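# Six arms transfer ball between post cups and reseat frame

## Task

Carry the ball from its current post's cup into the cup on the other post, and set the frame back in its proper spot resting on its supports; both must stay in place without any robot holding them, and at the end every gripper must have released and every arm must be moved away.

## Robot and tools

Robots: six identical i2rt Big YAM arms named arm1 to arm6. Each has six revolute joints, a two-finger gripper and a wrist camera. There is also a fixed room camera, cam_high. With joints 1 and 6 at zero and the hand level and pointing forward, the wrist camera sits above the hand and looks toward the fingertips. The hand reaches about 1.0 m from the joint1 axis when fully extended.

Frames: there is one shared scene frame with its origin on the floor and +z up. The hand point is midway between the fingertips; its z axis runs along the fingers and the fingers close along its y axis. Each arm's foot pose is real but never printed, so hand positions have to be inferred from images and the URDF.

Joint meanings and ranges (radians unless noted; the ± figure is how close counts as arrived):
- joint1_rad, -2.879 to 2.879 ±0.045: turns the whole arm about its foot, positive is counter-clockwise viewed from above, 0 faces the way the foot faces.
- joint2_rad, 0 to 3.141 ±0.14: shoulder; 0 has the upper arm roughly level pointing back, increasing lifts it up and over to the front.
- joint3_rad, 0 to 3.019 ±0.09: elbow; 0 folds the forearm onto the upper arm, increasing opens it.
- joint4_rad, -1.692 to 1.57 ±0.055: hand pitch, positive tilts the fingers up.
- joint5_rad, -1.57 to 1.57 ±0.03: hand yaw, positive to the arm's right.
- joint6_rad, -2.094 to 2.094 ±0.035: hand roll, positive clockwise seen from behind the hand.
- gripper_m, 0 to 0.093 ±0.003: fingertip separation in metres; grip force tops out near 50 to 62 N per pad, lower on some units.
Joints move at different speeds, so the hand can sweep a wide curve between postures.

Tool execute_actions: argument actions is a list holding either one action or nothing. The action is an object keyed by arm name; each arm gets {"joints": {...}} whose keys are any of joint1_rad..joint6_rad and gripper_m. All values are absolute joint targets (not offsets), per arm, by name. Every listed motion starts at once; they may finish at different times; one action runs at most 15 s. Omitted joints or arms may keep pushing toward earlier targets. Optional cameras lists image sources (arm1_cam_wrist ... arm6_cam_wrist, cam_high, or all); omitted/null/all returns every camera, [] returns none. An unknown key or out-of-range number rejects the whole call and nothing moves. An empty actions list simply reports state and images. The pictures line gives the camera order of the returned images, taken at the end of the call.

Tool wait: seconds from 0 to 10; commands nothing, returns state and images like an empty call. zoom_image: camera name plus region [x0, y0, x1, y1] in pixels of that camera's latest full image, origin top-left, at most 504 by 504. Wrist images are 616x616 fisheye; cam_high is 504x504. read_manual returns only URDF licence text. finished_scene takes the scene number and ends it irreversibly, reporting success; only call it once everything is settled and released. If a result reports a stop, further motion, wait and finished_scene calls later in that same reply are skipped.

Reading results: joint_positions gives current joint values; joint torques are raw drive outputs with per-arm offsets, scaling and noise, nonzero even in free air. joint_status tells how each commanded motion ended: reached, off_target (stopped short, may still push), contact_stop or time_out (target dropped, holds where it stopped, though a timed-out joint may keep a target within 0.375, 0.375, 0.113, 0.225, 0.075, 0.3 rad of its position for joints 1-6 and keep pushing), not_followed (a self/inter-arm clearance check refused the arm's joint targets; the gripper part still runs, and the arm may retry those targets on later actions). A line "joint command not followed" with a cause explains such refusals. on_its_own lists what this call did not command; its "held at" value is the held target, not the actual position. To relieve a pushing joint, command its reported position. Tiny target changes may not move a joint at all, and a joint holding weight sags.

Heat: sustained load warms motors, even between replies. MOTOR HOT appears from 85 °C; at 100 °C the arm and gripper go limp until cool (OVER-TEMPERATURE FAULT, joints marked limit_stop_at_motor_heat; just resend targets later). The world keeps running while you compose replies, with the last command held.

Avoid: squeezing two robots together (a hard press fails and ends the run; hard impacts may too; no line reports arm-to-arm contact, and the clearance check ignores fingers, gripper housings and wrist cameras and can be late). The arms do not stop on contact and can push very hard. Do not knock anything out of the work area or onto the floor, and avoid drops, slips and slams. Loose objects may occasionally be nudged by outside disturbances. Faster robot motion is better, but finish with ball and frame resting on their own, grippers open and arms clear.

Each tool is called as name(argument=value, ...), one argument or row to a line, values as JSON.

## Session

execute_actions(
  actions=[],
)

Scene clock: 0.00 s.
Joint torques (N m, as the arm reports them, + toward a larger angle): no reading
Motor temperatures (°C, as the motors report them): arm1=[22 22 27 23 25 25] | arm2=[23 27 28 25 21 21] | arm3=[21 26 28 24 23 22] | arm4=[24 25 24 22 21 23] | arm5=[24 28 30 21 21 22] | arm6=[24 25 24 25 24 22]
arm1.joint_positions: joint1_rad=+0.029 joint2_rad=+0.459 joint3_rad=+1.410 joint4_rad=-1.347 joint5_rad=-0.232 joint6_rad=-0.419 gripper_m=+0.094
arm1.joint_status: not commanded
arm1.hand: x=-0.4769 y=+1.5627 z=+1.3574 quat_wxyz=(-0.460, -0.233, -0.798, +0.312) (m; scene frame)
arm2.joint_positions: joint1_rad=-0.148 joint2_rad=+0.508 joint3_rad=+1.371 joint4_rad=-1.483 joint5_rad=+0.220 joint6_rad=+0.269 gripper_m=+0.094
arm2.joint_status: not commanded
arm2.hand: x=-1.3937 y=+0.1825 z=+1.2831 quat_wxyz=(-0.451, -0.327, -0.822, +0.123) (m; scene frame)
arm3.joint_positions: joint1_rad=-0.425 joint2_rad=+0.637 joint3_rad=+1.392 joint4_rad=-1.431 joint5_rad=-0.219 joint6_rad=-0.083 gripper_m=+0.094
arm3.joint_status: not commanded
arm3.hand: x=-1.3869 y=-0.7642 z=+1.3447 quat_wxyz=(-0.431, +0.153, -0.882, -0.113) (m; scene frame)
arm4.joint_positions: joint1_rad=-0.024 joint2_rad=+0.594 joint3_rad=+1.341 joint4_rad=-1.388 joint5_rad=-0.042 joint6_rad=+0.101 gripper_m=+0.094
arm4.joint_status: not commanded
arm4.hand: x=-0.2529 y=-1.2750 z=+1.3548 quat_wxyz=(-0.304, +0.578, -0.680, -0.333) (m; scene frame)
arm5.joint_positions: joint1_rad=-0.011 joint2_rad=+0.621 joint3_rad=+1.402 joint4_rad=-1.277 joint5_rad=-0.215 joint6_rad=+0.362 gripper_m=+0.094
arm5.joint_status: not commanded
arm5.hand: x=+1.1217 y=-1.1023 z=+1.4079 quat_wxyz=(-0.060, +0.713, -0.480, -0.507) (m; scene frame)
arm6.joint_positions: joint1_rad=+0.205 joint2_rad=+0.505 joint3_rad=+1.444 joint4_rad=-1.302 joint5_rad=-0.027 joint6_rad=+0.383 gripper_m=+0.094
arm6.joint_status: not commanded
arm6.hand: x=+1.3438 y=+0.9107 z=+1.4400 quat_wxyz=(-0.415, -0.748, -0.347, +0.383) (m; scene frame)
pictures: arm1_cam_wrist, arm2_cam_wrist, arm3_cam_wrist, arm4_cam_wrist, arm5_cam_wrist, arm6_cam_wrist, cam_high
Images, in order (width x height): arm1_cam_wrist 616x616, arm2_cam_wrist 616x616, arm3_cam_wrist 616x616, arm4_cam_wrist 616x616, arm5_cam_wrist 616x616, arm6_cam_wrist 616x616, cam_high 504x504.

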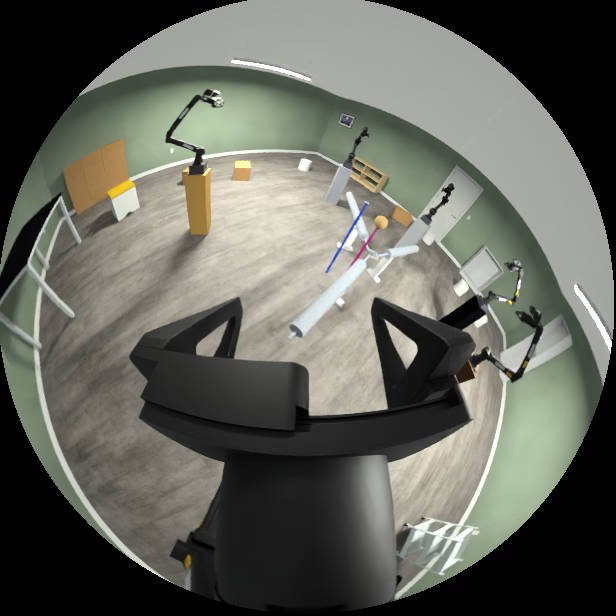

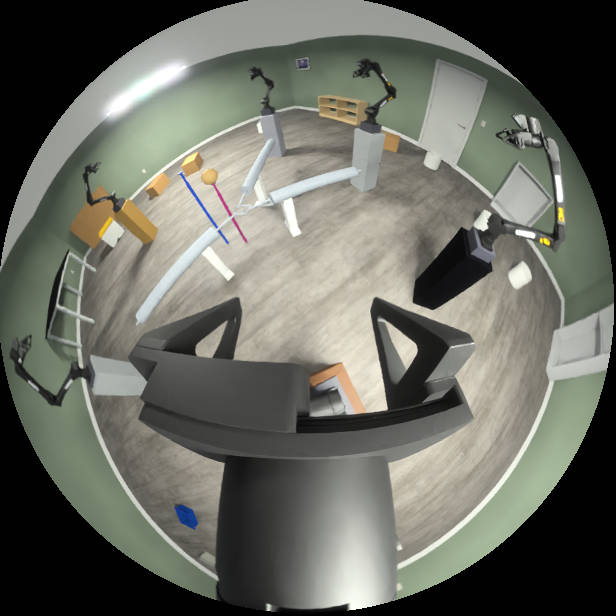

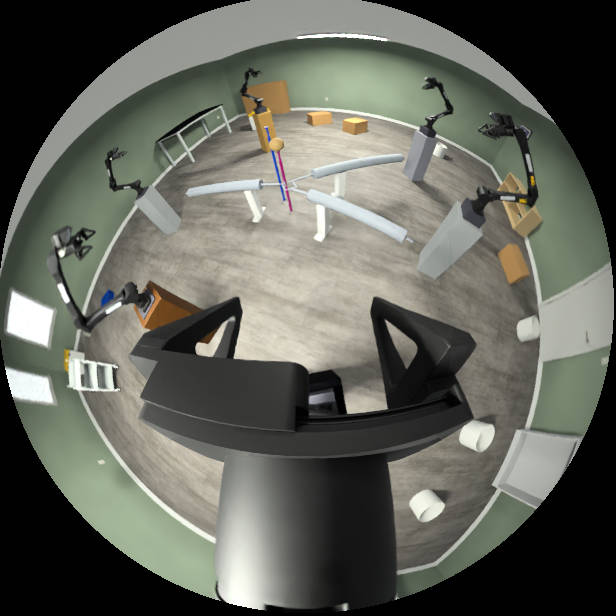

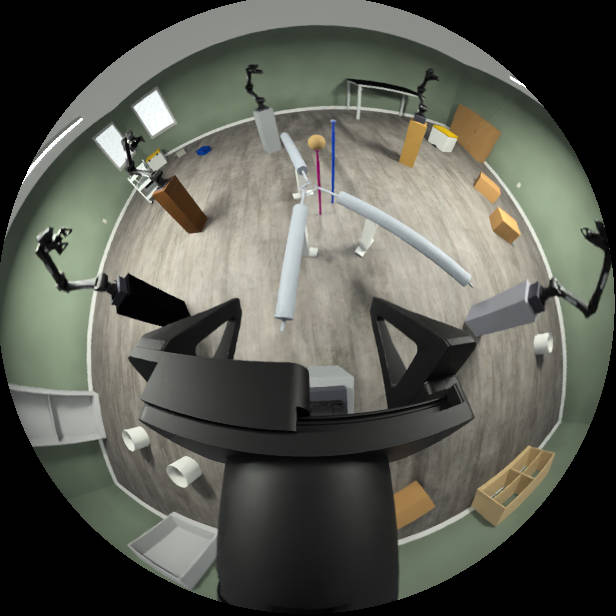

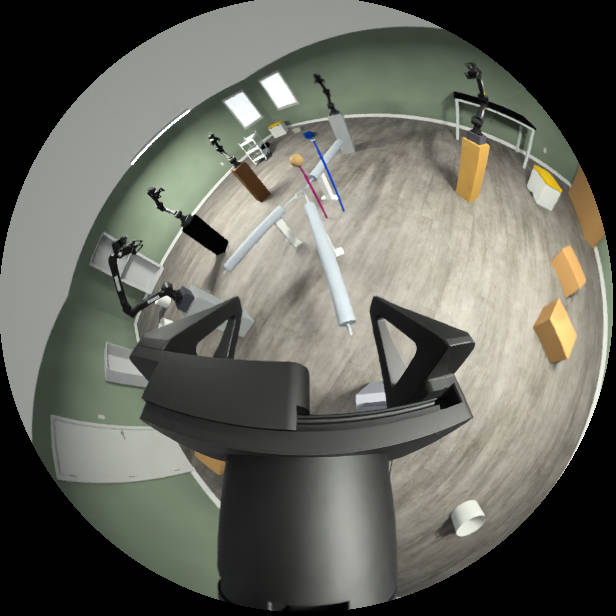

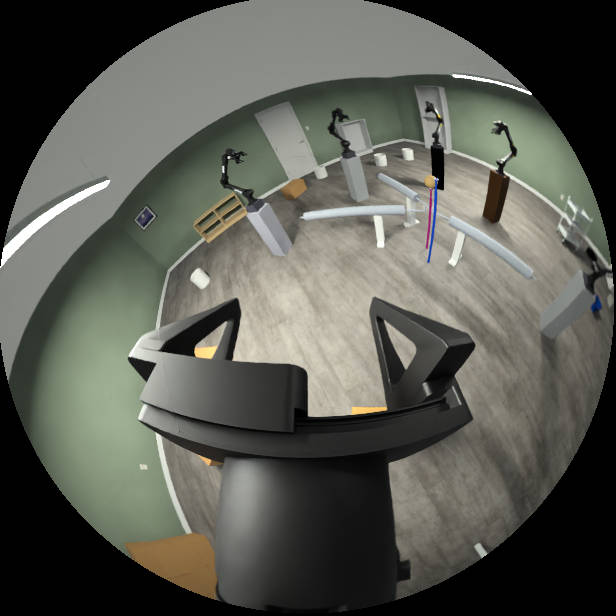

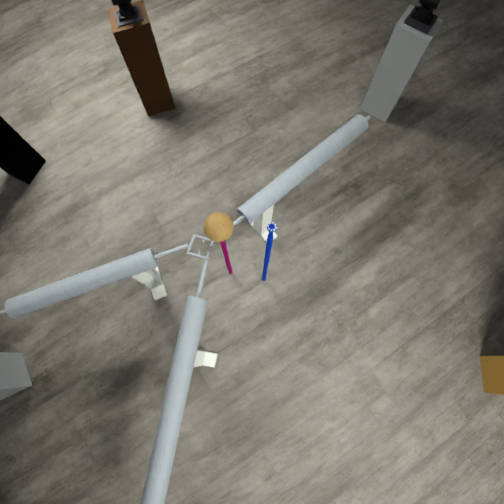

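execute_actions(
  actions=[
    {"arm1":{"joints":{"joint1_rad":0,"joint2_rad":1.85,"joint3_rad":1.0,"joint4_rad":-0.42,"joint5_rad":0,"joint6_rad":0}},"arm4":{"joints":{"joint1_rad":0.2,"joint2_rad":1.87,"joint3_rad":0.97,"joint4_rad":-0.38,"joint5_rad":0,"joint6_rad":0}},"arm5":{"joints":{"joint1_rad":0.1,"joint2_rad":1.87,"joint3_rad":0.97,"joint4_rad":-0.38,"joint5_rad":0,"joint6_rad":0}},"arm2":{"joints":{"joint1_rad":0,"joint2_rad":1.7,"joint3_rad":2.0,"joint4_rad":-0.4,"joint5_rad":0,"joint6_rad":0}},"arm6":{"joints":{"joint1_rad":-0.39,"joint2_rad":2.0,"joint3_rad":2.3,"joint4_rad":-0.3,"joint5_rad":0,"joint6_rad":0}}},
  ],
  cameras=["arm1_cam_wrist","arm4_cam_wrist","arm5_cam_wrist","arm2_cam_wrist","arm6_cam_wrist"],
)

Scene clock: 7.63 s.
Joint torques (N m, as the arm reports them, + toward a larger angle): arm1=[  1.14 -20.03   6.44   2.03   0.12  -0.01] | arm2=[ -1.92 -17.11  10.39   2.68  -0.23  -0.18] | arm3=[-0.74  2.39  9.61  1.42 -0.09 -0.14] | arm4=[ -0.44 -16.68   6.37   1.86   0.28  -0.07] | arm5=[  1.04 -14.35   4.4    1.52   0.14  -0.12] | arm6=[ -0.05 -18.05  14.53   2.26   0.22  -0.16]
Motor temperatures (°C, as the motors report them): arm1=[22 23 28 23 25 25] | arm2=[23 27 30 25 21 21] | arm3=[21 26 30 24 23 22] | arm4=[24 25 25 22 21 23] | arm5=[24 28 31 21 21 22] | arm6=[24 25 25 25 24 22]
arm1.joint_positions: joint1_rad=+0.013 joint2_rad=+1.864 joint3_rad=+0.990 joint4_rad=-0.441 joint5_rad=-0.004 joint6_rad=-0.009 gripper_m=+0.094
arm1.joint_status: all done
arm1.hand: x=-0.3712 y=+1.2368 z=+0.7188 quat_wxyz=(-0.106, -0.537, -0.834, +0.062) (m; scene frame)
arm2.joint_positions: joint1_rad=-0.005 joint2_rad=+1.680 joint3_rad=+1.976 joint4_rad=-0.417 joint5_rad=+0.004 joint6_rad=+0.010 gripper_m=+0.094
arm2.joint_status: all done
arm2.hand: x=-0.8175 y=+0.1082 z=+1.3424 quat_wxyz=(-0.660, -0.091, -0.742, +0.076) (m; scene frame)
arm3.joint_positions: joint1_rad=-0.425 joint2_rad=+0.637 joint3_rad=+1.392 joint4_rad=-1.431 joint5_rad=-0.219 joint6_rad=-0.083 gripper_m=+0.094
arm3.joint_status: not commanded
arm3.hand: x=-1.3869 y=-0.7642 z=+1.3447 quat_wxyz=(-0.431, +0.153, -0.882, -0.113) (m; scene frame)
arm4.joint_positions: joint1_rad=+0.198 joint2_rad=+1.879 joint3_rad=+0.968 joint4_rad=-0.401 joint5_rad=-0.003 joint6_rad=+0.008 gripper_m=+0.094
arm4.joint_status: all done
arm4.hand: x=-0.3307 y=-1.0011 z=+0.7762 quat_wxyz=(-0.087, +0.746, -0.653, -0.099) (m; scene frame)
arm5.joint_positions: joint1_rad=+0.096 joint2_rad=+1.871 joint3_rad=+0.974 joint4_rad=-0.400 joint5_rad=-0.002 joint6_rad=+0.009 gripper_m=+0.094
arm5.joint_status: all done
arm5.hand: x=+0.9634 y=-0.9034 z=+0.7812 quat_wxyz=(-0.053, +0.902, -0.411, -0.117) (m; scene frame)
arm6.joint_positions: joint1_rad=-0.386 joint2_rad=+1.988 joint3_rad=+2.269 joint4_rad=-0.311 joint5_rad=-0.004 joint6_rad=+0.013 gripper_m=+0.094
arm6.joint_status: all done
arm6.hand: x=+0.7176 y=+0.5722 z=+1.3894 quat_wxyz=(-0.222, -0.684, -0.225, +0.657) (m; scene frame)
pictures: arm1_cam_wrist, arm2_cam_wrist, arm4_cam_wrist, arm5_cam_wrist, arm6_cam_wrist
Images, in order (width x height): arm1_cam_wrist 616x616, arm2_cam_wrist 616x616, arm4_cam_wrist 616x616, arm5_cam_wrist 616x616, arm6_cam_wrist 616x616.

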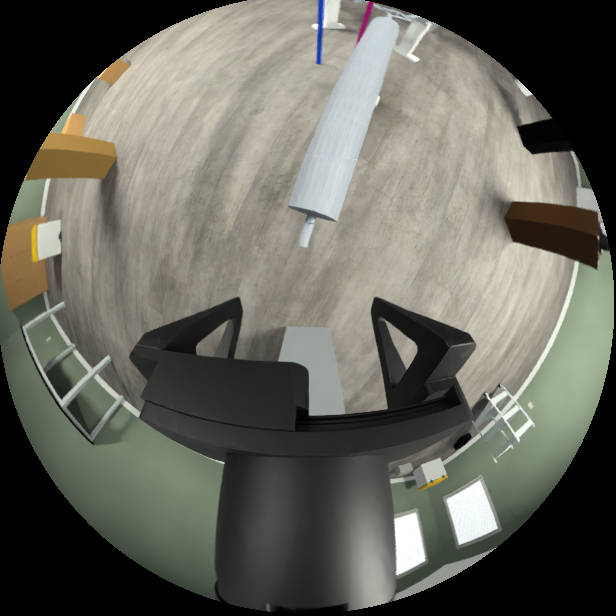

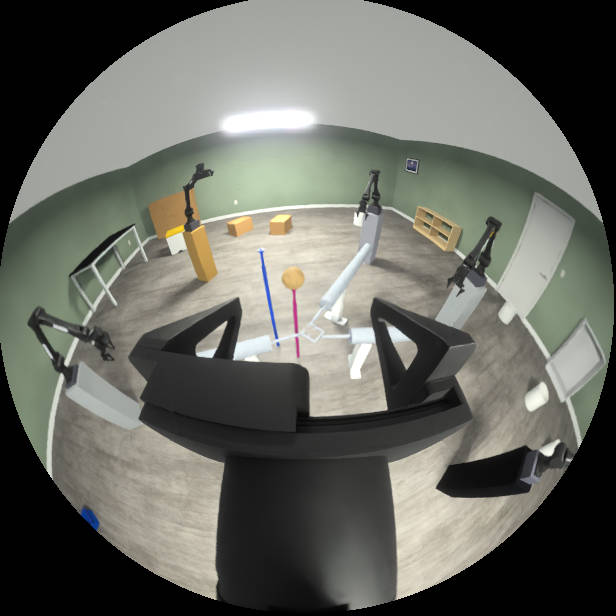

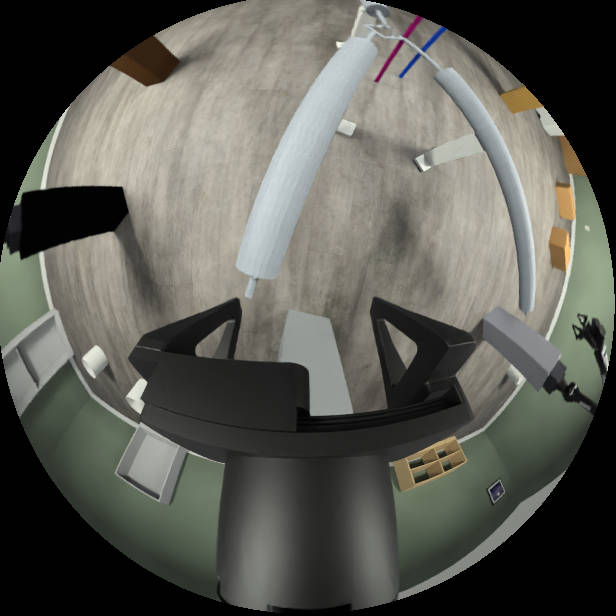

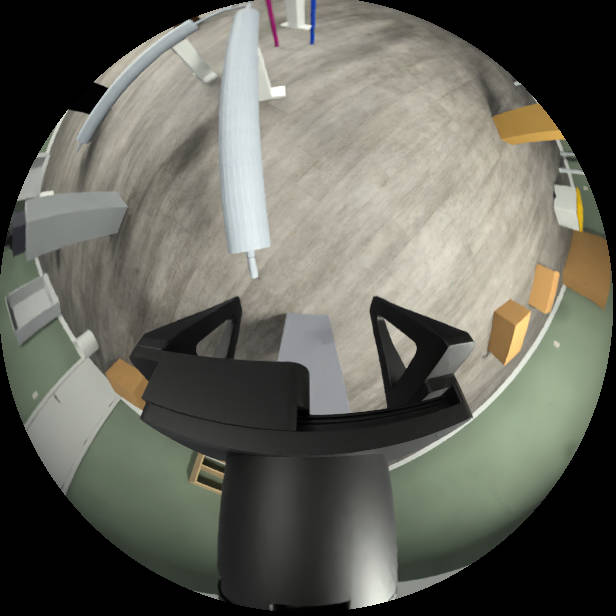

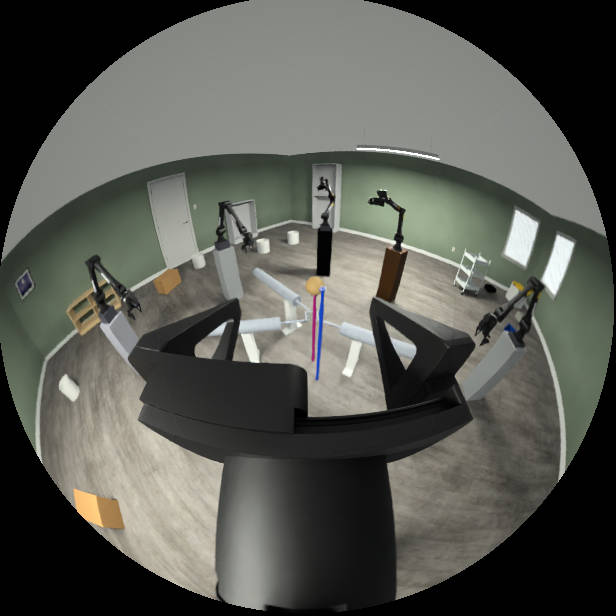

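execute_actions(
  actions=[
    {"arm1":{"joints":{"joint2_rad":2.29,"joint3_rad":1.225,"joint4_rad":-0.185,"joint6_rad":0.355}},"arm4":{"joints":{"joint1_rad":0.5,"joint2_rad":2.397,"joint3_rad":0.92,"joint4_rad":0.193,"joint6_rad":0.72}},"arm5":{"joints":{"joint1_rad":0.366,"joint2_rad":2.427,"joint3_rad":1.105,"joint4_rad":0.045,"joint6_rad":0.135}},"arm2":{"joints":{"joint4_rad":-0.85}},"arm6":{"joints":{"joint4_rad":-0.65}}},
  ],
  cameras=["arm1_cam_wrist","arm4_cam_wrist","arm5_cam_wrist"],
)

Scene clock: 17.80 s.
Joint torques (N m, as the arm reports them, + toward a larger angle): arm1=[  0.54 -23.92   5.39   1.82   0.21  -0.05] | arm2=[ -1.94 -17.52  10.44   1.23  -0.27  -0.18] | arm3=[-0.73  2.4   9.61  1.4  -0.09 -0.14] | arm4=[ -0.71 -17.74   2.05   1.77   0.28   0.06] | arm5=[  0.54 -17.21   2.35   1.34   0.04   0.09] | arm6=[ -0.55 -18.21  14.63   1.58   0.25  -0.18]
Motor temperatures (°C, as the motors report them): arm1=[22 23 28 23 25 25] | arm2=[23 28 32 25 21 21] | arm3=[21 26 31 24 23 22] | arm4=[24 26 25 22 21 23] | arm5=[24 28 31 21 21 22] | arm6=[24 27 28 25 24 22]
arm1.joint_positions: joint1_rad=+0.013 joint2_rad=+2.312 joint3_rad=+1.207 joint4_rad=-0.201 joint5_rad=-0.004 joint6_rad=+0.346 gripper_m=+0.094
arm1.joint_status: all done
arm1.hand: x=-0.3460 y=+1.1837 z=+0.5614 quat_wxyz=(-0.120, -0.676, -0.726, +0.044) (m; scene frame)
arm2.joint_positions: joint1_rad=-0.005 joint2_rad=+1.681 joint3_rad=+1.976 joint4_rad=-0.835 joint5_rad=+0.004 joint6_rad=+0.010 gripper_m=+0.094
arm2.joint_status: all done
arm2.hand: x=-0.8491 y=+0.1154 z=+1.2449 quat_wxyz=(-0.491, -0.106, -0.863, +0.058) (m; scene frame)
arm3.joint_positions: joint1_rad=-0.425 joint2_rad=+0.637 joint3_rad=+1.392 joint4_rad=-1.431 joint5_rad=-0.219 joint6_rad=-0.083 gripper_m=+0.094
arm3.joint_status: not commanded
arm3.hand: x=-1.3869 y=-0.7642 z=+1.3447 quat_wxyz=(-0.431, +0.153, -0.882, -0.113) (m; scene frame)
arm4.joint_positions: joint1_rad=+0.503 joint2_rad=+2.412 joint3_rad=+0.914 joint4_rad=+0.172 joint5_rad=-0.001 joint6_rad=+0.712 gripper_m=+0.094
arm4.joint_status: all done
arm4.hand: x=-0.4476 y=-1.0987 z=+0.5565 quat_wxyz=(-0.028, +0.602, -0.789, -0.120) (m; scene frame)
arm5.joint_positions: joint1_rad=+0.366 joint2_rad=+2.444 joint3_rad=+1.097 joint4_rad=+0.026 joint5_rad=-0.001 joint6_rad=+0.126 gripper_m=+0.094
arm5.joint_status: all done
arm5.hand: x=+0.8797 y=-1.0095 z=+0.5550 quat_wxyz=(-0.025, +0.933, -0.342, -0.114) (m; scene frame)
arm6.joint_positions: joint1_rad=-0.386 joint2_rad=+1.989 joint3_rad=+2.269 joint4_rad=-0.643 joint5_rad=-0.004 joint6_rad=+0.013 gripper_m=+0.094
arm6.joint_status: all done
arm6.hand: x=+0.7304 y=+0.5822 z=+1.3096 quat_wxyz=(-0.181, -0.784, -0.257, +0.536) (m; scene frame)
pictures: arm1_cam_wrist, arm4_cam_wrist, arm5_cam_wrist
Images, in order (width x height): arm1_cam_wrist 616x616, arm4_cam_wrist 616x616, arm5_cam_wrist 616x616.

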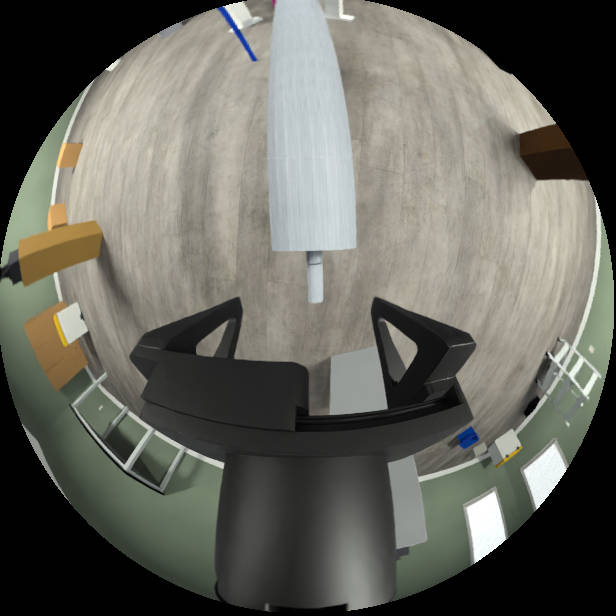

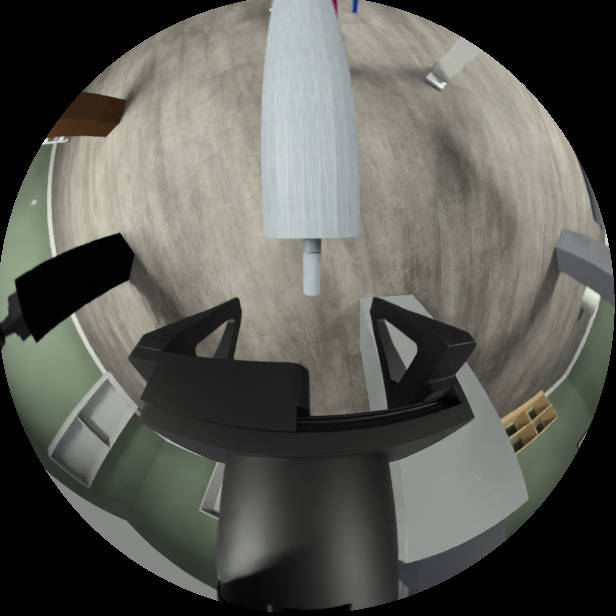

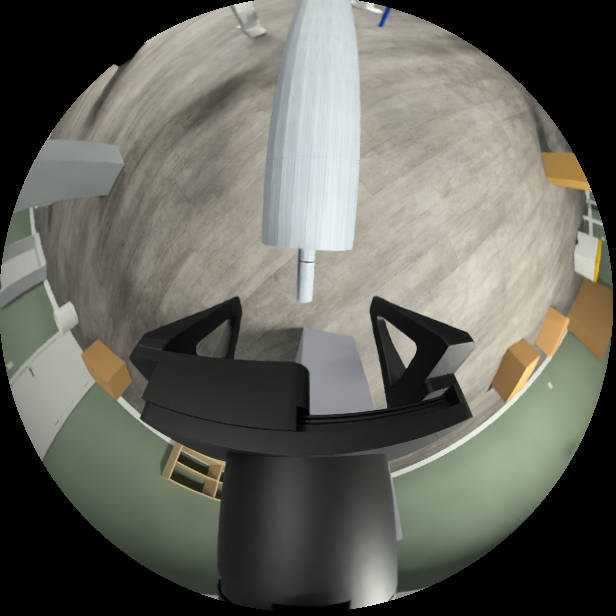

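execute_actions(
  actions=[
    {"arm1":{"joints":{"joint2_rad":2.475,"joint3_rad":1.27,"joint4_rad":-0.13,"joint6_rad":0.32}},"arm4":{"joints":{"joint1_rad":0.522,"joint2_rad":2.585,"joint3_rad":0.99,"joint4_rad":0.235,"joint6_rad":0.74}},"arm5":{"joints":{"joint1_rad":0.385,"joint2_rad":2.61,"joint3_rad":1.16,"joint4_rad":0.095,"joint6_rad":0.22}}},
  ],
  cameras=[],
)

execute_actions(
  actions=[
    {"arm1":{"joints":{"joint2_rad":2.60,"joint3_rad":1.325,"joint4_rad":-0.06}},"arm4":{"joints":{"joint2_rad":2.715,"joint3_rad":1.065,"joint4_rad":0.29}},"arm5":{"joints":{"joint2_rad":2.73,"joint3_rad":1.225,"joint4_rad":0.155}}},
  ],
  cameras=[],
)

execute_actions(
  actions=[
    {"arm1":{"joints":{"joint3_rad":1.36,"joint4_rad":-0.02}},"arm4":{"joints":{"joint3_rad":1.112,"joint4_rad":0.325}},"arm5":{"joints":{"joint3_rad":1.268,"joint4_rad":0.19}}},
  ],
  cameras=["arm1_cam_wrist","arm4_cam_wrist","arm5_cam_wrist"],
)

Scene clock: 27.97 s.
Joint torques (N m, as the arm reports them, + toward a larger angle): arm1=[  0.29 -25.5    4.06   1.47   0.19  -0.21] | arm2=[ -1.4  -17.38  10.31   1.19  -0.21  -0.18] | arm3=[-0.75  2.42  9.61  1.41 -0.09 -0.14] | arm4=[ -0.17 -17.77   0.83   1.31   0.28   0.07] | arm5=[  0.92 -16.92   1.32   0.85   0.11   0.01] | arm6=[ -0.91 -18.07  14.82   1.68   0.24  -0.12]
Motor temperatures (°C, as the motors report them): arm1=[22 24 28 23 25 25] | arm2=[23 28 34 25 21 21] | arm3=[21 26 32 24 23 22] | arm4=[24 26 24 22 21 23] | arm5=[24 29 30 21 21 22] | arm6=[24 28 29 25 24 22]
arm1.joint_positions: joint1_rad=+0.013 joint2_rad=+2.499 joint3_rad=+1.257 joint4_rad=-0.143 joint5_rad=-0.004 joint6_rad=+0.330 gripper_m=+0.094
arm1.joint_status: all done
arm1.hand: x=-0.3574 y=+1.2112 z=+0.4765 quat_wxyz=(-0.084, -0.673, -0.735, +0.029) (m; scene frame)
arm2.joint_positions: joint1_rad=-0.005 joint2_rad=+1.681 joint3_rad=+1.976 joint4_rad=-0.835 joint5_rad=+0.004 joint6_rad=+0.010 gripper_m=+0.094
arm2.joint_status: not commanded
arm2.hand: x=-0.8491 y=+0.1154 z=+1.2449 quat_wxyz=(-0.491, -0.106, -0.863, +0.058) (m; scene frame)
arm3.joint_positions: joint1_rad=-0.425 joint2_rad=+0.637 joint3_rad=+1.392 joint4_rad=-1.431 joint5_rad=-0.219 joint6_rad=-0.083 gripper_m=+0.094
arm3.joint_status: not commanded
arm3.hand: x=-1.3869 y=-0.7642 z=+1.3447 quat_wxyz=(-0.431, +0.153, -0.882, -0.113) (m; scene frame)
arm4.joint_positions: joint1_rad=+0.516 joint2_rad=+2.600 joint3_rad=+0.986 joint4_rad=+0.223 joint5_rad=-0.001 joint6_rad=+0.733 gripper_m=+0.094
arm4.joint_status: all done
arm4.hand: x=-0.4399 y=-1.1261 z=+0.4874 quat_wxyz=(-0.020, +0.601, -0.794, -0.089) (m; scene frame)
arm5.joint_positions: joint1_rad=+0.379 joint2_rad=+2.620 joint3_rad=+1.157 joint4_rad=+0.086 joint5_rad=-0.001 joint6_rad=+0.211 gripper_m=+0.094
arm5.joint_status: all done
arm5.hand: x=+0.9014 y=-1.0312 z=+0.4839 quat_wxyz=(-0.014, +0.922, -0.376, -0.088) (m; scene frame)
arm6.joint_positions: joint1_rad=-0.386 joint2_rad=+1.989 joint3_rad=+2.269 joint4_rad=-0.643 joint5_rad=-0.004 joint6_rad=+0.013 gripper_m=+0.094
arm6.joint_status: not commanded
arm6.hand: x=+0.7304 y=+0.5822 z=+1.3096 quat_wxyz=(-0.181, -0.784, -0.257, +0.536) (m; scene frame)
pictures: none
No camera images: the call's "cameras" was empty. Leave "cameras" out to get every camera's image.

Scene clock: 28.93 s.
Joint torques (N m, as the arm reports them, + toward a larger angle): arm1=[  1.41 -24.37   3.13   2.     0.16  -0.23] | arm2=[ -1.48 -17.29  10.34   1.3   -0.26  -0.19] | arm3=[-0.72  2.41  9.61  1.41 -0.09 -0.14] | arm4=[ -0.15 -16.88   0.23   1.44   0.28   0.07] | arm5=[  0.99 -15.91   0.68   1.03   0.11   0.05] | arm6=[ -0.47 -18.2   14.69   1.58   0.24  -0.21]
Motor temperatures (°C, as the motors report them): arm1=[22 24 28 23 25 25] | arm2=[23 28 34 25 21 21] | arm3=[21 26 32 24 23 22] | arm4=[24 26 24 22 21 23] | arm5=[24 29 30 21 21 22] | arm6=[24 28 29 25 24 22]
arm1.joint_positions: joint1_rad=+0.013 joint2_rad=+2.612 joint3_rad=+1.319 joint4_rad=-0.075 joint5_rad=-0.004 joint6_rad=+0.329 gripper_m=+0.094
arm1.joint_status: all done
arm1.hand: x=-0.3564 y=+1.2100 z=+0.4311 quat_wxyz=(-0.090, -0.672, -0.734, +0.032) (m; scene frame)
arm2.joint_positions: joint1_rad=-0.005 joint2_rad=+1.681 joint3_rad=+1.976 joint4_rad=-0.835 joint5_rad=+0.004 joint6_rad=+0.010 gripper_m=+0.094
arm2.joint_status: not commanded
arm2.hand: x=-0.8491 y=+0.1154 z=+1.2449 quat_wxyz=(-0.491, -0.106, -0.863, +0.058) (m; scene frame)
arm3.joint_positions: joint1_rad=-0.425 joint2_rad=+0.637 joint3_rad=+1.392 joint4_rad=-1.431 joint5_rad=-0.219 joint6_rad=-0.083 gripper_m=+0.094
arm3.joint_status: not commanded
arm3.hand: x=-1.3869 y=-0.7642 z=+1.3447 quat_wxyz=(-0.431, +0.153, -0.882, -0.113) (m; scene frame)
arm4.joint_positions: joint1_rad=+0.516 joint2_rad=+2.721 joint3_rad=+1.065 joint4_rad=+0.276 joint5_rad=-0.001 joint6_rad=+0.733 gripper_m=+0.094
arm4.joint_status: all done
arm4.hand: x=-0.4399 y=-1.1255 z=+0.4445 quat_wxyz=(-0.021, +0.601, -0.794, -0.094) (m; scene frame)
arm5.joint_positions: joint1_rad=+0.379 joint2_rad=+2.727 joint3_rad=+1.226 joint4_rad=+0.142 joint5_rad=-0.001 joint6_rad=+0.211 gripper_m=+0.094
arm5.joint_status: all done
arm5.hand: x=+0.9005 y=-1.0307 z=+0.4440 quat_wxyz=(-0.016, +0.922, -0.376, -0.096) (m; scene frame)
arm6.joint_positions: joint1_rad=-0.386 joint2_rad=+1.989 joint3_rad=+2.269 joint4_rad=-0.643 joint5_rad=-0.004 joint6_rad=+0.013 gripper_m=+0.094
arm6.joint_status: not commanded
arm6.hand: x=+0.7304 y=+0.5822 z=+1.3096 quat_wxyz=(-0.181, -0.784, -0.257, +0.536) (m; scene frame)
pictures: none
No camera images: the call's "cameras" was empty. Leave "cameras" out to get every camera's image.

Scene clock: 29.67 s.
Joint torques (N m, as the arm reports them, + toward a larger angle): arm1=[  1.46 -24.5    4.31   1.97   0.17  -0.26] | arm2=[ -1.5  -17.31  10.39   1.28  -0.23  -0.2 ] | arm3=[-0.72  2.42  9.61  1.4  -0.09 -0.14] | arm4=[ -0.16 -17.95   0.58   1.69   0.28   0.06] | arm5=[  0.9  -16.68   1.34   1.36   0.09   0.02] | arm6=[ -0.95 -18.91  14.62   1.52   0.24  -0.15]
Motor temperatures (°C, as the motors report them): arm1=[22 24 28 23 25 25] | arm2=[23 28 34 25 21 21] | arm3=[21 26 32 24 23 22] | arm4=[24 26 24 22 21 23] | arm5=[24 29 30 21 21 22] | arm6=[24 28 29 25 24 22]
arm1.joint_positions: joint1_rad=+0.013 joint2_rad=+2.612 joint3_rad=+1.342 joint4_rad=-0.039 joint5_rad=-0.004 joint6_rad=+0.329 gripper_m=+0.094
arm1.joint_status: all done
arm1.hand: x=-0.3473 y=+1.1893 z=+0.4367 quat_wxyz=(-0.117, -0.670, -0.732, +0.044) (m; scene frame)
arm2.joint_positions: joint1_rad=-0.005 joint2_rad=+1.681 joint3_rad=+1.976 joint4_rad=-0.835 joint5_rad=+0.004 joint6_rad=+0.010 gripper_m=+0.094
arm2.joint_status: not commanded
arm2.hand: x=-0.8491 y=+0.1154 z=+1.2449 quat_wxyz=(-0.491, -0.106, -0.863, +0.058) (m; scene frame)
arm3.joint_positions: joint1_rad=-0.425 joint2_rad=+0.637 joint3_rad=+1.392 joint4_rad=-1.431 joint5_rad=-0.219 joint6_rad=-0.083 gripper_m=+0.094
arm3.joint_status: not commanded
arm3.hand: x=-1.3869 y=-0.7642 z=+1.3447 quat_wxyz=(-0.431, +0.153, -0.882, -0.113) (m; scene frame)
arm4.joint_positions: joint1_rad=+0.516 joint2_rad=+2.721 joint3_rad=+1.113 joint4_rad=+0.308 joint5_rad=-0.001 joint6_rad=+0.733 gripper_m=+0.094
arm4.joint_status: all done
arm4.hand: x=-0.4566 y=-1.0914 z=+0.4480 quat_wxyz=(-0.029, +0.598, -0.790, -0.133) (m; scene frame)
arm5.joint_positions: joint1_rad=+0.379 joint2_rad=+2.727 joint3_rad=+1.263 joint4_rad=+0.174 joint5_rad=-0.001 joint6_rad=+0.211 gripper_m=+0.094
arm5.joint_status: all done
arm5.hand: x=+0.8743 y=-1.0141 z=+0.4489 quat_wxyz=(-0.022, +0.918, -0.374, -0.130) (m; scene frame)
arm6.joint_positions: joint1_rad=-0.386 joint2_rad=+1.989 joint3_rad=+2.269 joint4_rad=-0.643 joint5_rad=-0.004 joint6_rad=+0.013 gripper_m=+0.094
arm6.joint_status: not commanded
arm6.hand: x=+0.7304 y=+0.5822 z=+1.3096 quat_wxyz=(-0.181, -0.784, -0.257, +0.536) (m; scene frame)
pictures: arm1_cam_wrist, arm4_cam_wrist, arm5_cam_wrist
Images, in order (width x height): arm1_cam_wrist 616x616, arm4_cam_wrist 616x616, arm5_cam_wrist 616x616.

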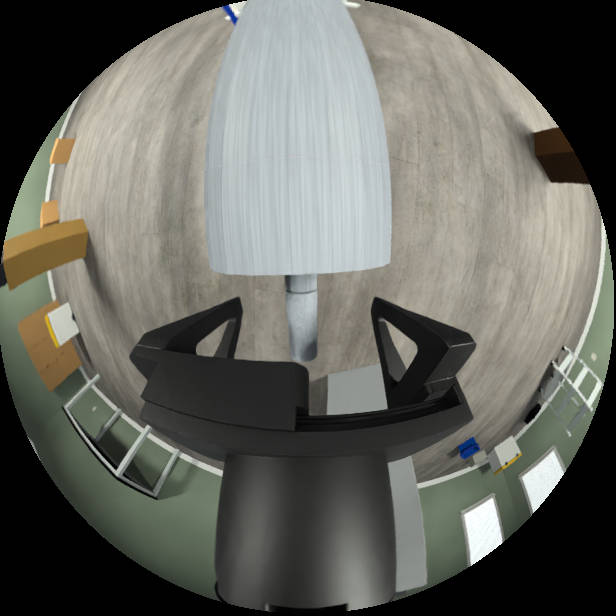

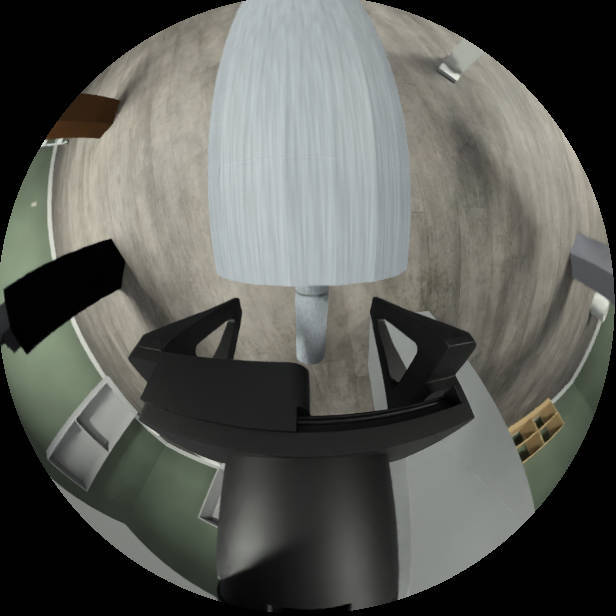

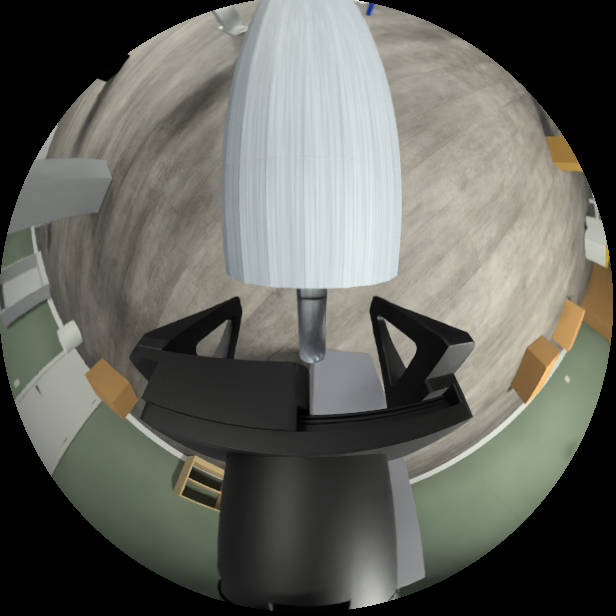

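More q2 gives down and back for each.

execute_actions(
  actions=[
    {"arm1":{"joints":{"joint1_rad":0.033,"joint2_rad":2.628,"joint6_rad":0.3}},"arm4":{"joints":{"joint1_rad":0.532,"joint2_rad":2.75}},"arm5":{"joints":{"joint2_rad":2.77}}},
  ],
  cameras=[],
)

execute_actions(
  actions=[
    {"arm1":{"joints":{"gripper_m":0}},"arm4":{"joints":{"gripper_m":0}},"arm5":{"joints":{"gripper_m":0}}},
  ],
)

Scene clock: 32.93 s.
Joint torques (N m, as the arm reports them, + toward a larger angle): arm1=[  2.99 -22.57   4.27   2.15   0.19  -0.29] | arm2=[ -1.34 -17.18  10.54   1.22  -0.25  -0.21] | arm3=[-0.76  2.41  9.61  1.41 -0.09 -0.14] | arm4=[ -0.13 -16.66   0.35   1.64   0.28   0.05] | arm5=[  1.14 -15.58   1.15   1.22   0.07   0.05] | arm6=[ -0.03 -18.38  14.74   1.63   0.25  -0.15]
Motor temperatures (°C, as the motors report them): arm1=[22 24 28 23 25 25] | arm2=[23 28 34 25 21 21] | arm3=[21 26 32 24 23 22] | arm4=[24 26 24 22 21 23] | arm5=[24 29 30 21 21 22] | arm6=[24 28 30 25 24 22]
arm1.joint_positions: joint1_rad=+0.021 joint2_rad=+2.622 joint3_rad=+1.342 joint4_rad=-0.039 joint5_rad=-0.003 joint6_rad=+0.310 gripper_m=+0.094
arm1.joint_status: all done
arm1.hand: x=-0.3449 y=+1.1958 z=+0.4312 quat_wxyz=(-0.112, -0.660, -0.742, +0.043) (m; scene frame)
arm2.joint_positions: joint1_rad=-0.005 joint2_rad=+1.681 joint3_rad=+1.976 joint4_rad=-0.835 joint5_rad=+0.004 joint6_rad=+0.010 gripper_m=+0.094
arm2.joint_status: not commanded
arm2.hand: x=-0.8491 y=+0.1154 z=+1.2449 quat_wxyz=(-0.491, -0.106, -0.863, +0.058) (m; scene frame)
arm3.joint_positions: joint1_rad=-0.425 joint2_rad=+0.637 joint3_rad=+1.392 joint4_rad=-1.431 joint5_rad=-0.219 joint6_rad=-0.083 gripper_m=+0.094
arm3.joint_status: not commanded
arm3.hand: x=-1.3869 y=-0.7642 z=+1.3447 quat_wxyz=(-0.431, +0.153, -0.882, -0.113) (m; scene frame)
arm4.joint_positions: joint1_rad=+0.525 joint2_rad=+2.745 joint3_rad=+1.113 joint4_rad=+0.308 joint5_rad=-0.001 joint6_rad=+0.733 gripper_m=+0.094
arm4.joint_status: all done
arm4.hand: x=-0.4546 y=-1.1044 z=+0.4380 quat_wxyz=(-0.026, +0.602, -0.788, -0.122) (m; scene frame)
arm5.joint_positions: joint1_rad=+0.379 joint2_rad=+2.758 joint3_rad=+1.263 joint4_rad=+0.174 joint5_rad=-0.001 joint6_rad=+0.211 gripper_m=+0.094
arm5.joint_status: all done
arm5.hand: x=+0.8888 y=-1.0233 z=+0.4342 quat_wxyz=(-0.019, +0.920, -0.375, -0.115) (m; scene frame)
arm6.joint_positions: joint1_rad=-0.386 joint2_rad=+1.989 joint3_rad=+2.269 joint4_rad=-0.643 joint5_rad=-0.004 joint6_rad=+0.013 gripper_m=+0.094
arm6.joint_status: not commanded
arm6.hand: x=+0.7304 y=+0.5822 z=+1.3096 quat_wxyz=(-0.181, -0.784, -0.257, +0.536) (m; scene frame)
pictures: none
No camera images: the call's "cameras" was empty. Leave "cameras" out to get every camera's image.

Scene clock: 33.67 s.
Joint torques (N m, as the arm reports them, + toward a larger angle): arm1=[  3.3  -22.69   4.21   2.05   0.14  -0.21] | arm2=[ -1.27 -17.04  10.33   1.17  -0.24  -0.15] | arm3=[-0.75  2.4   9.61  1.41 -0.09 -0.14] | arm4=[ -0.36 -16.79   0.34   1.55   0.47  -0.08] | arm5=[  1.48 -15.74   0.87   1.08  -0.16   0.18] | arm6=[ -0.8  -17.66  14.64   1.8    0.28  -0.18]
Motor temperatures (°C, as the motors report them): arm1=[22 24 28 23 25 25] | arm2=[23 28 34 25 21 21] | arm3=[21 26 32 24 23 22] | arm4=[24 26 24 22 21 23] | arm5=[24 29 30 21 21 22] | arm6=[24 28 30 25 24 22]
arm1.joint_positions: joint1_rad=+0.022 joint2_rad=+2.623 joint3_rad=+1.342 joint4_rad=-0.038 joint5_rad=-0.002 joint6_rad=+0.307 gripper_m=+0.019
arm1.joint_status: gripper_m off_target (ended at +0.019, target +0.000)
arm1.hand: x=-0.3450 y=+1.1960 z=+0.4309 quat_wxyz=(-0.112, -0.659, -0.743, +0.044) (m; scene frame)
arm2.joint_positions: joint1_rad=-0.005 joint2_rad=+1.681 joint3_rad=+1.976 joint4_rad=-0.835 joint5_rad=+0.004 joint6_rad=+0.010 gripper_m=+0.094
arm2.joint_status: not commanded
arm2.hand: x=-0.8491 y=+0.1154 z=+1.2449 quat_wxyz=(-0.491, -0.106, -0.863, +0.058) (m; scene frame)
arm3.joint_positions: joint1_rad=-0.425 joint2_rad=+0.637 joint3_rad=+1.392 joint4_rad=-1.431 joint5_rad=-0.219 joint6_rad=-0.083 gripper_m=+0.094
arm3.joint_status: not commanded
arm3.hand: x=-1.3869 y=-0.7642 z=+1.3447 quat_wxyz=(-0.431, +0.153, -0.882, -0.113) (m; scene frame)
arm4.joint_positions: joint1_rad=+0.527 joint2_rad=+2.745 joint3_rad=+1.114 joint4_rad=+0.310 joint5_rad=-0.005 joint6_rad=+0.747 gripper_m=+0.018
arm4.joint_status: gripper_m off_target (ended at +0.018, target +0.000)
arm4.hand: x=-0.4567 y=-1.1039 z=+0.4382 quat_wxyz=(-0.024, +0.597, -0.792, -0.124) (m; scene frame)
arm5.joint_positions: joint1_rad=+0.379 joint2_rad=+2.759 joint3_rad=+1.263 joint4_rad=+0.174 joint5_rad=+0.004 joint6_rad=+0.198 gripper_m=+0.019
arm5.joint_status: gripper_m off_target (ended at +0.019, target +0.000)
arm5.hand: x=+0.8894 y=-1.0223 z=+0.4340 quat_wxyz=(-0.023, +0.922, -0.369, -0.114) (m; scene frame)
arm6.joint_positions: joint1_rad=-0.386 joint2_rad=+1.989 joint3_rad=+2.269 joint4_rad=-0.643 joint5_rad=-0.004 joint6_rad=+0.013 gripper_m=+0.094
arm6.joint_status: not commanded
arm6.hand: x=+0.7304 y=+0.5822 z=+1.3096 quat_wxyz=(-0.181, -0.784, -0.257, +0.536) (m; scene frame)
pictures: arm1_cam_wrist, arm2_cam_wrist, arm3_cam_wrist, arm4_cam_wrist, arm5_cam_wrist, arm6_cam_wrist, cam_high
Images, in order (width x height): arm1_cam_wrist 616x616, arm2_cam_wrist 616x616, arm3_cam_wrist 616x616, arm4_cam_wrist 616x616, arm5_cam_wrist 616x616, arm6_cam_wrist 616x616, cam_high 504x504.

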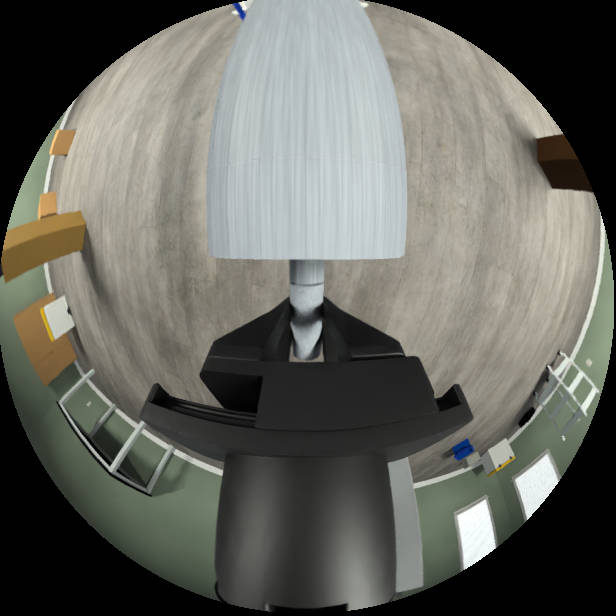

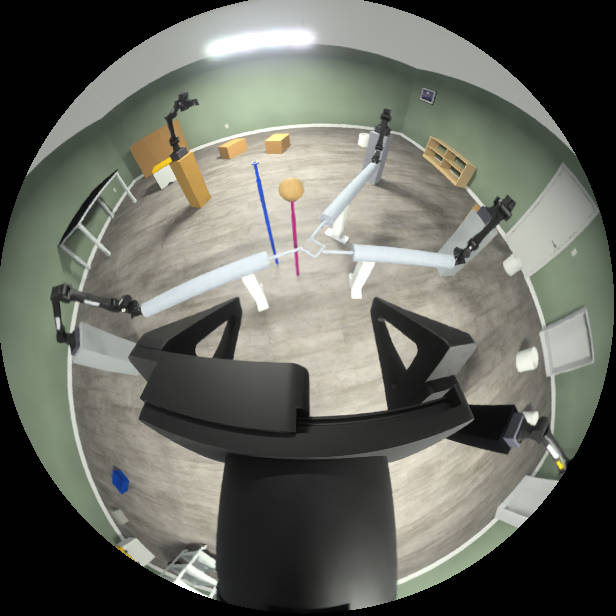

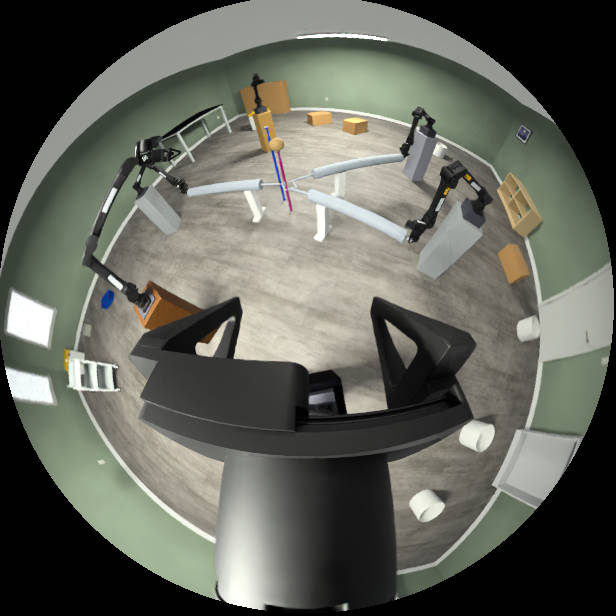

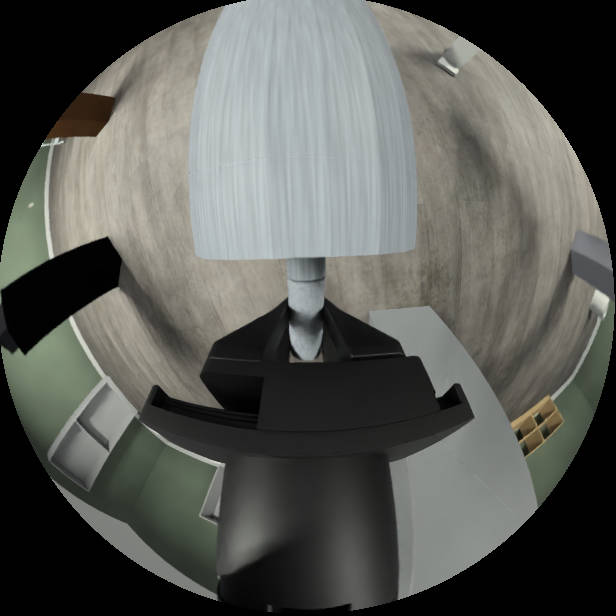

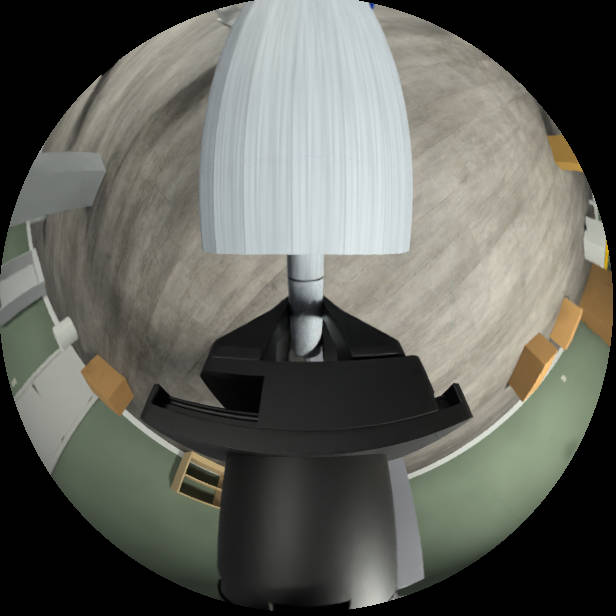

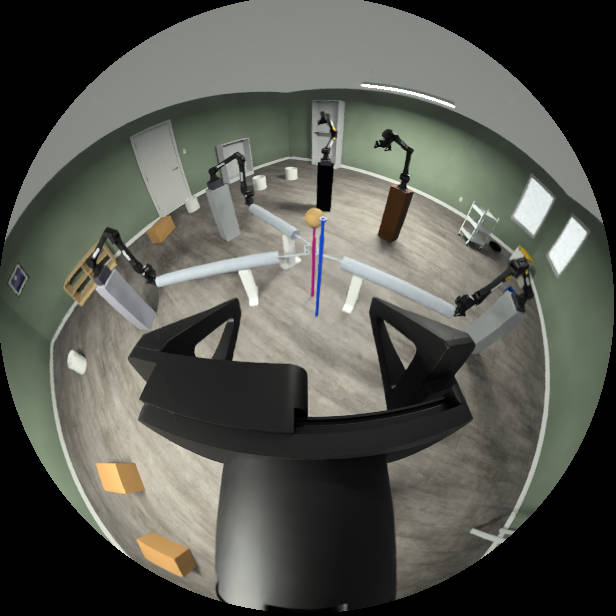

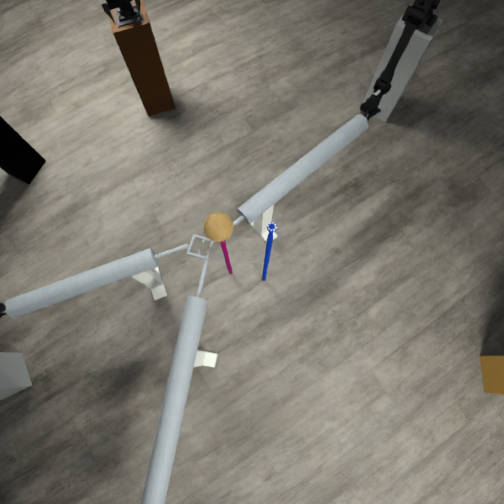

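zoom_image(
  camera="arm2_cam_wrist",
  region=[230, 150, 370, 290],
)

zoom_image(
  camera="arm6_cam_wrist",
  region=[250, 195, 380, 325],
)

zoom_image(
  camera="cam_high",
  region=[150, 170, 300, 320],
)

Region (230, 150, 370, 290) of arm2_cam_wrist's 616x616 image, scaled by 3.600, with more detail than that image has.

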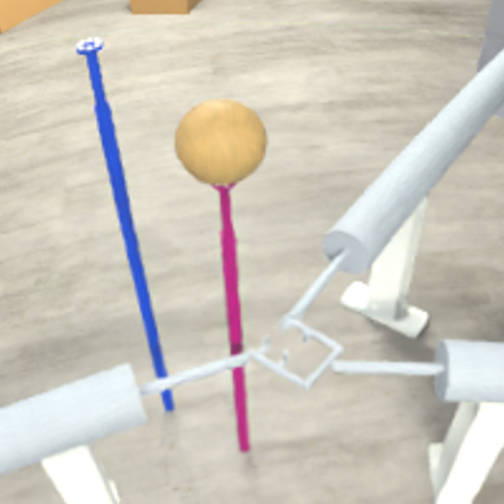

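Region (250, 195, 380, 325) of arm6_cam_wrist's 616x616 image, scaled by 3.877, with more detail than that image has.

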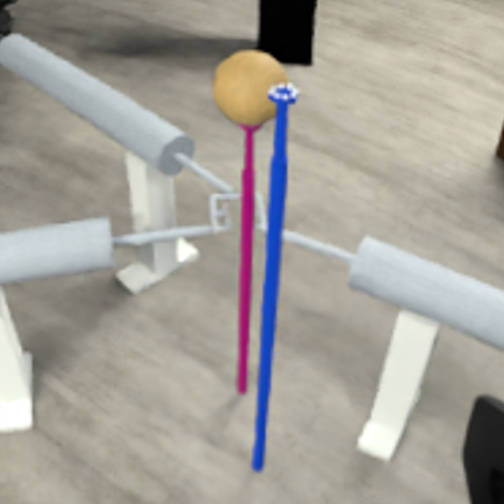

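Region (150, 170, 300, 320) of cam_high's 504x504 image, scaled by 3.360, with more detail than that image has.

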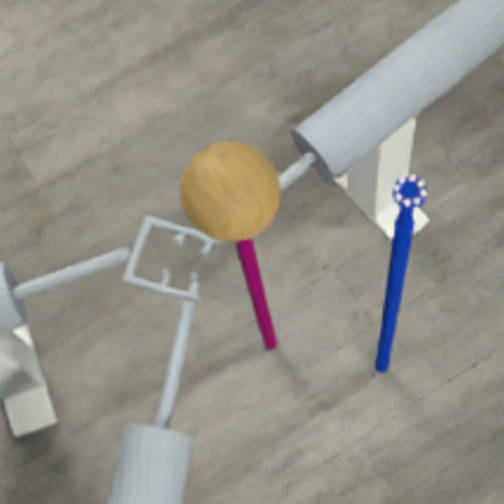

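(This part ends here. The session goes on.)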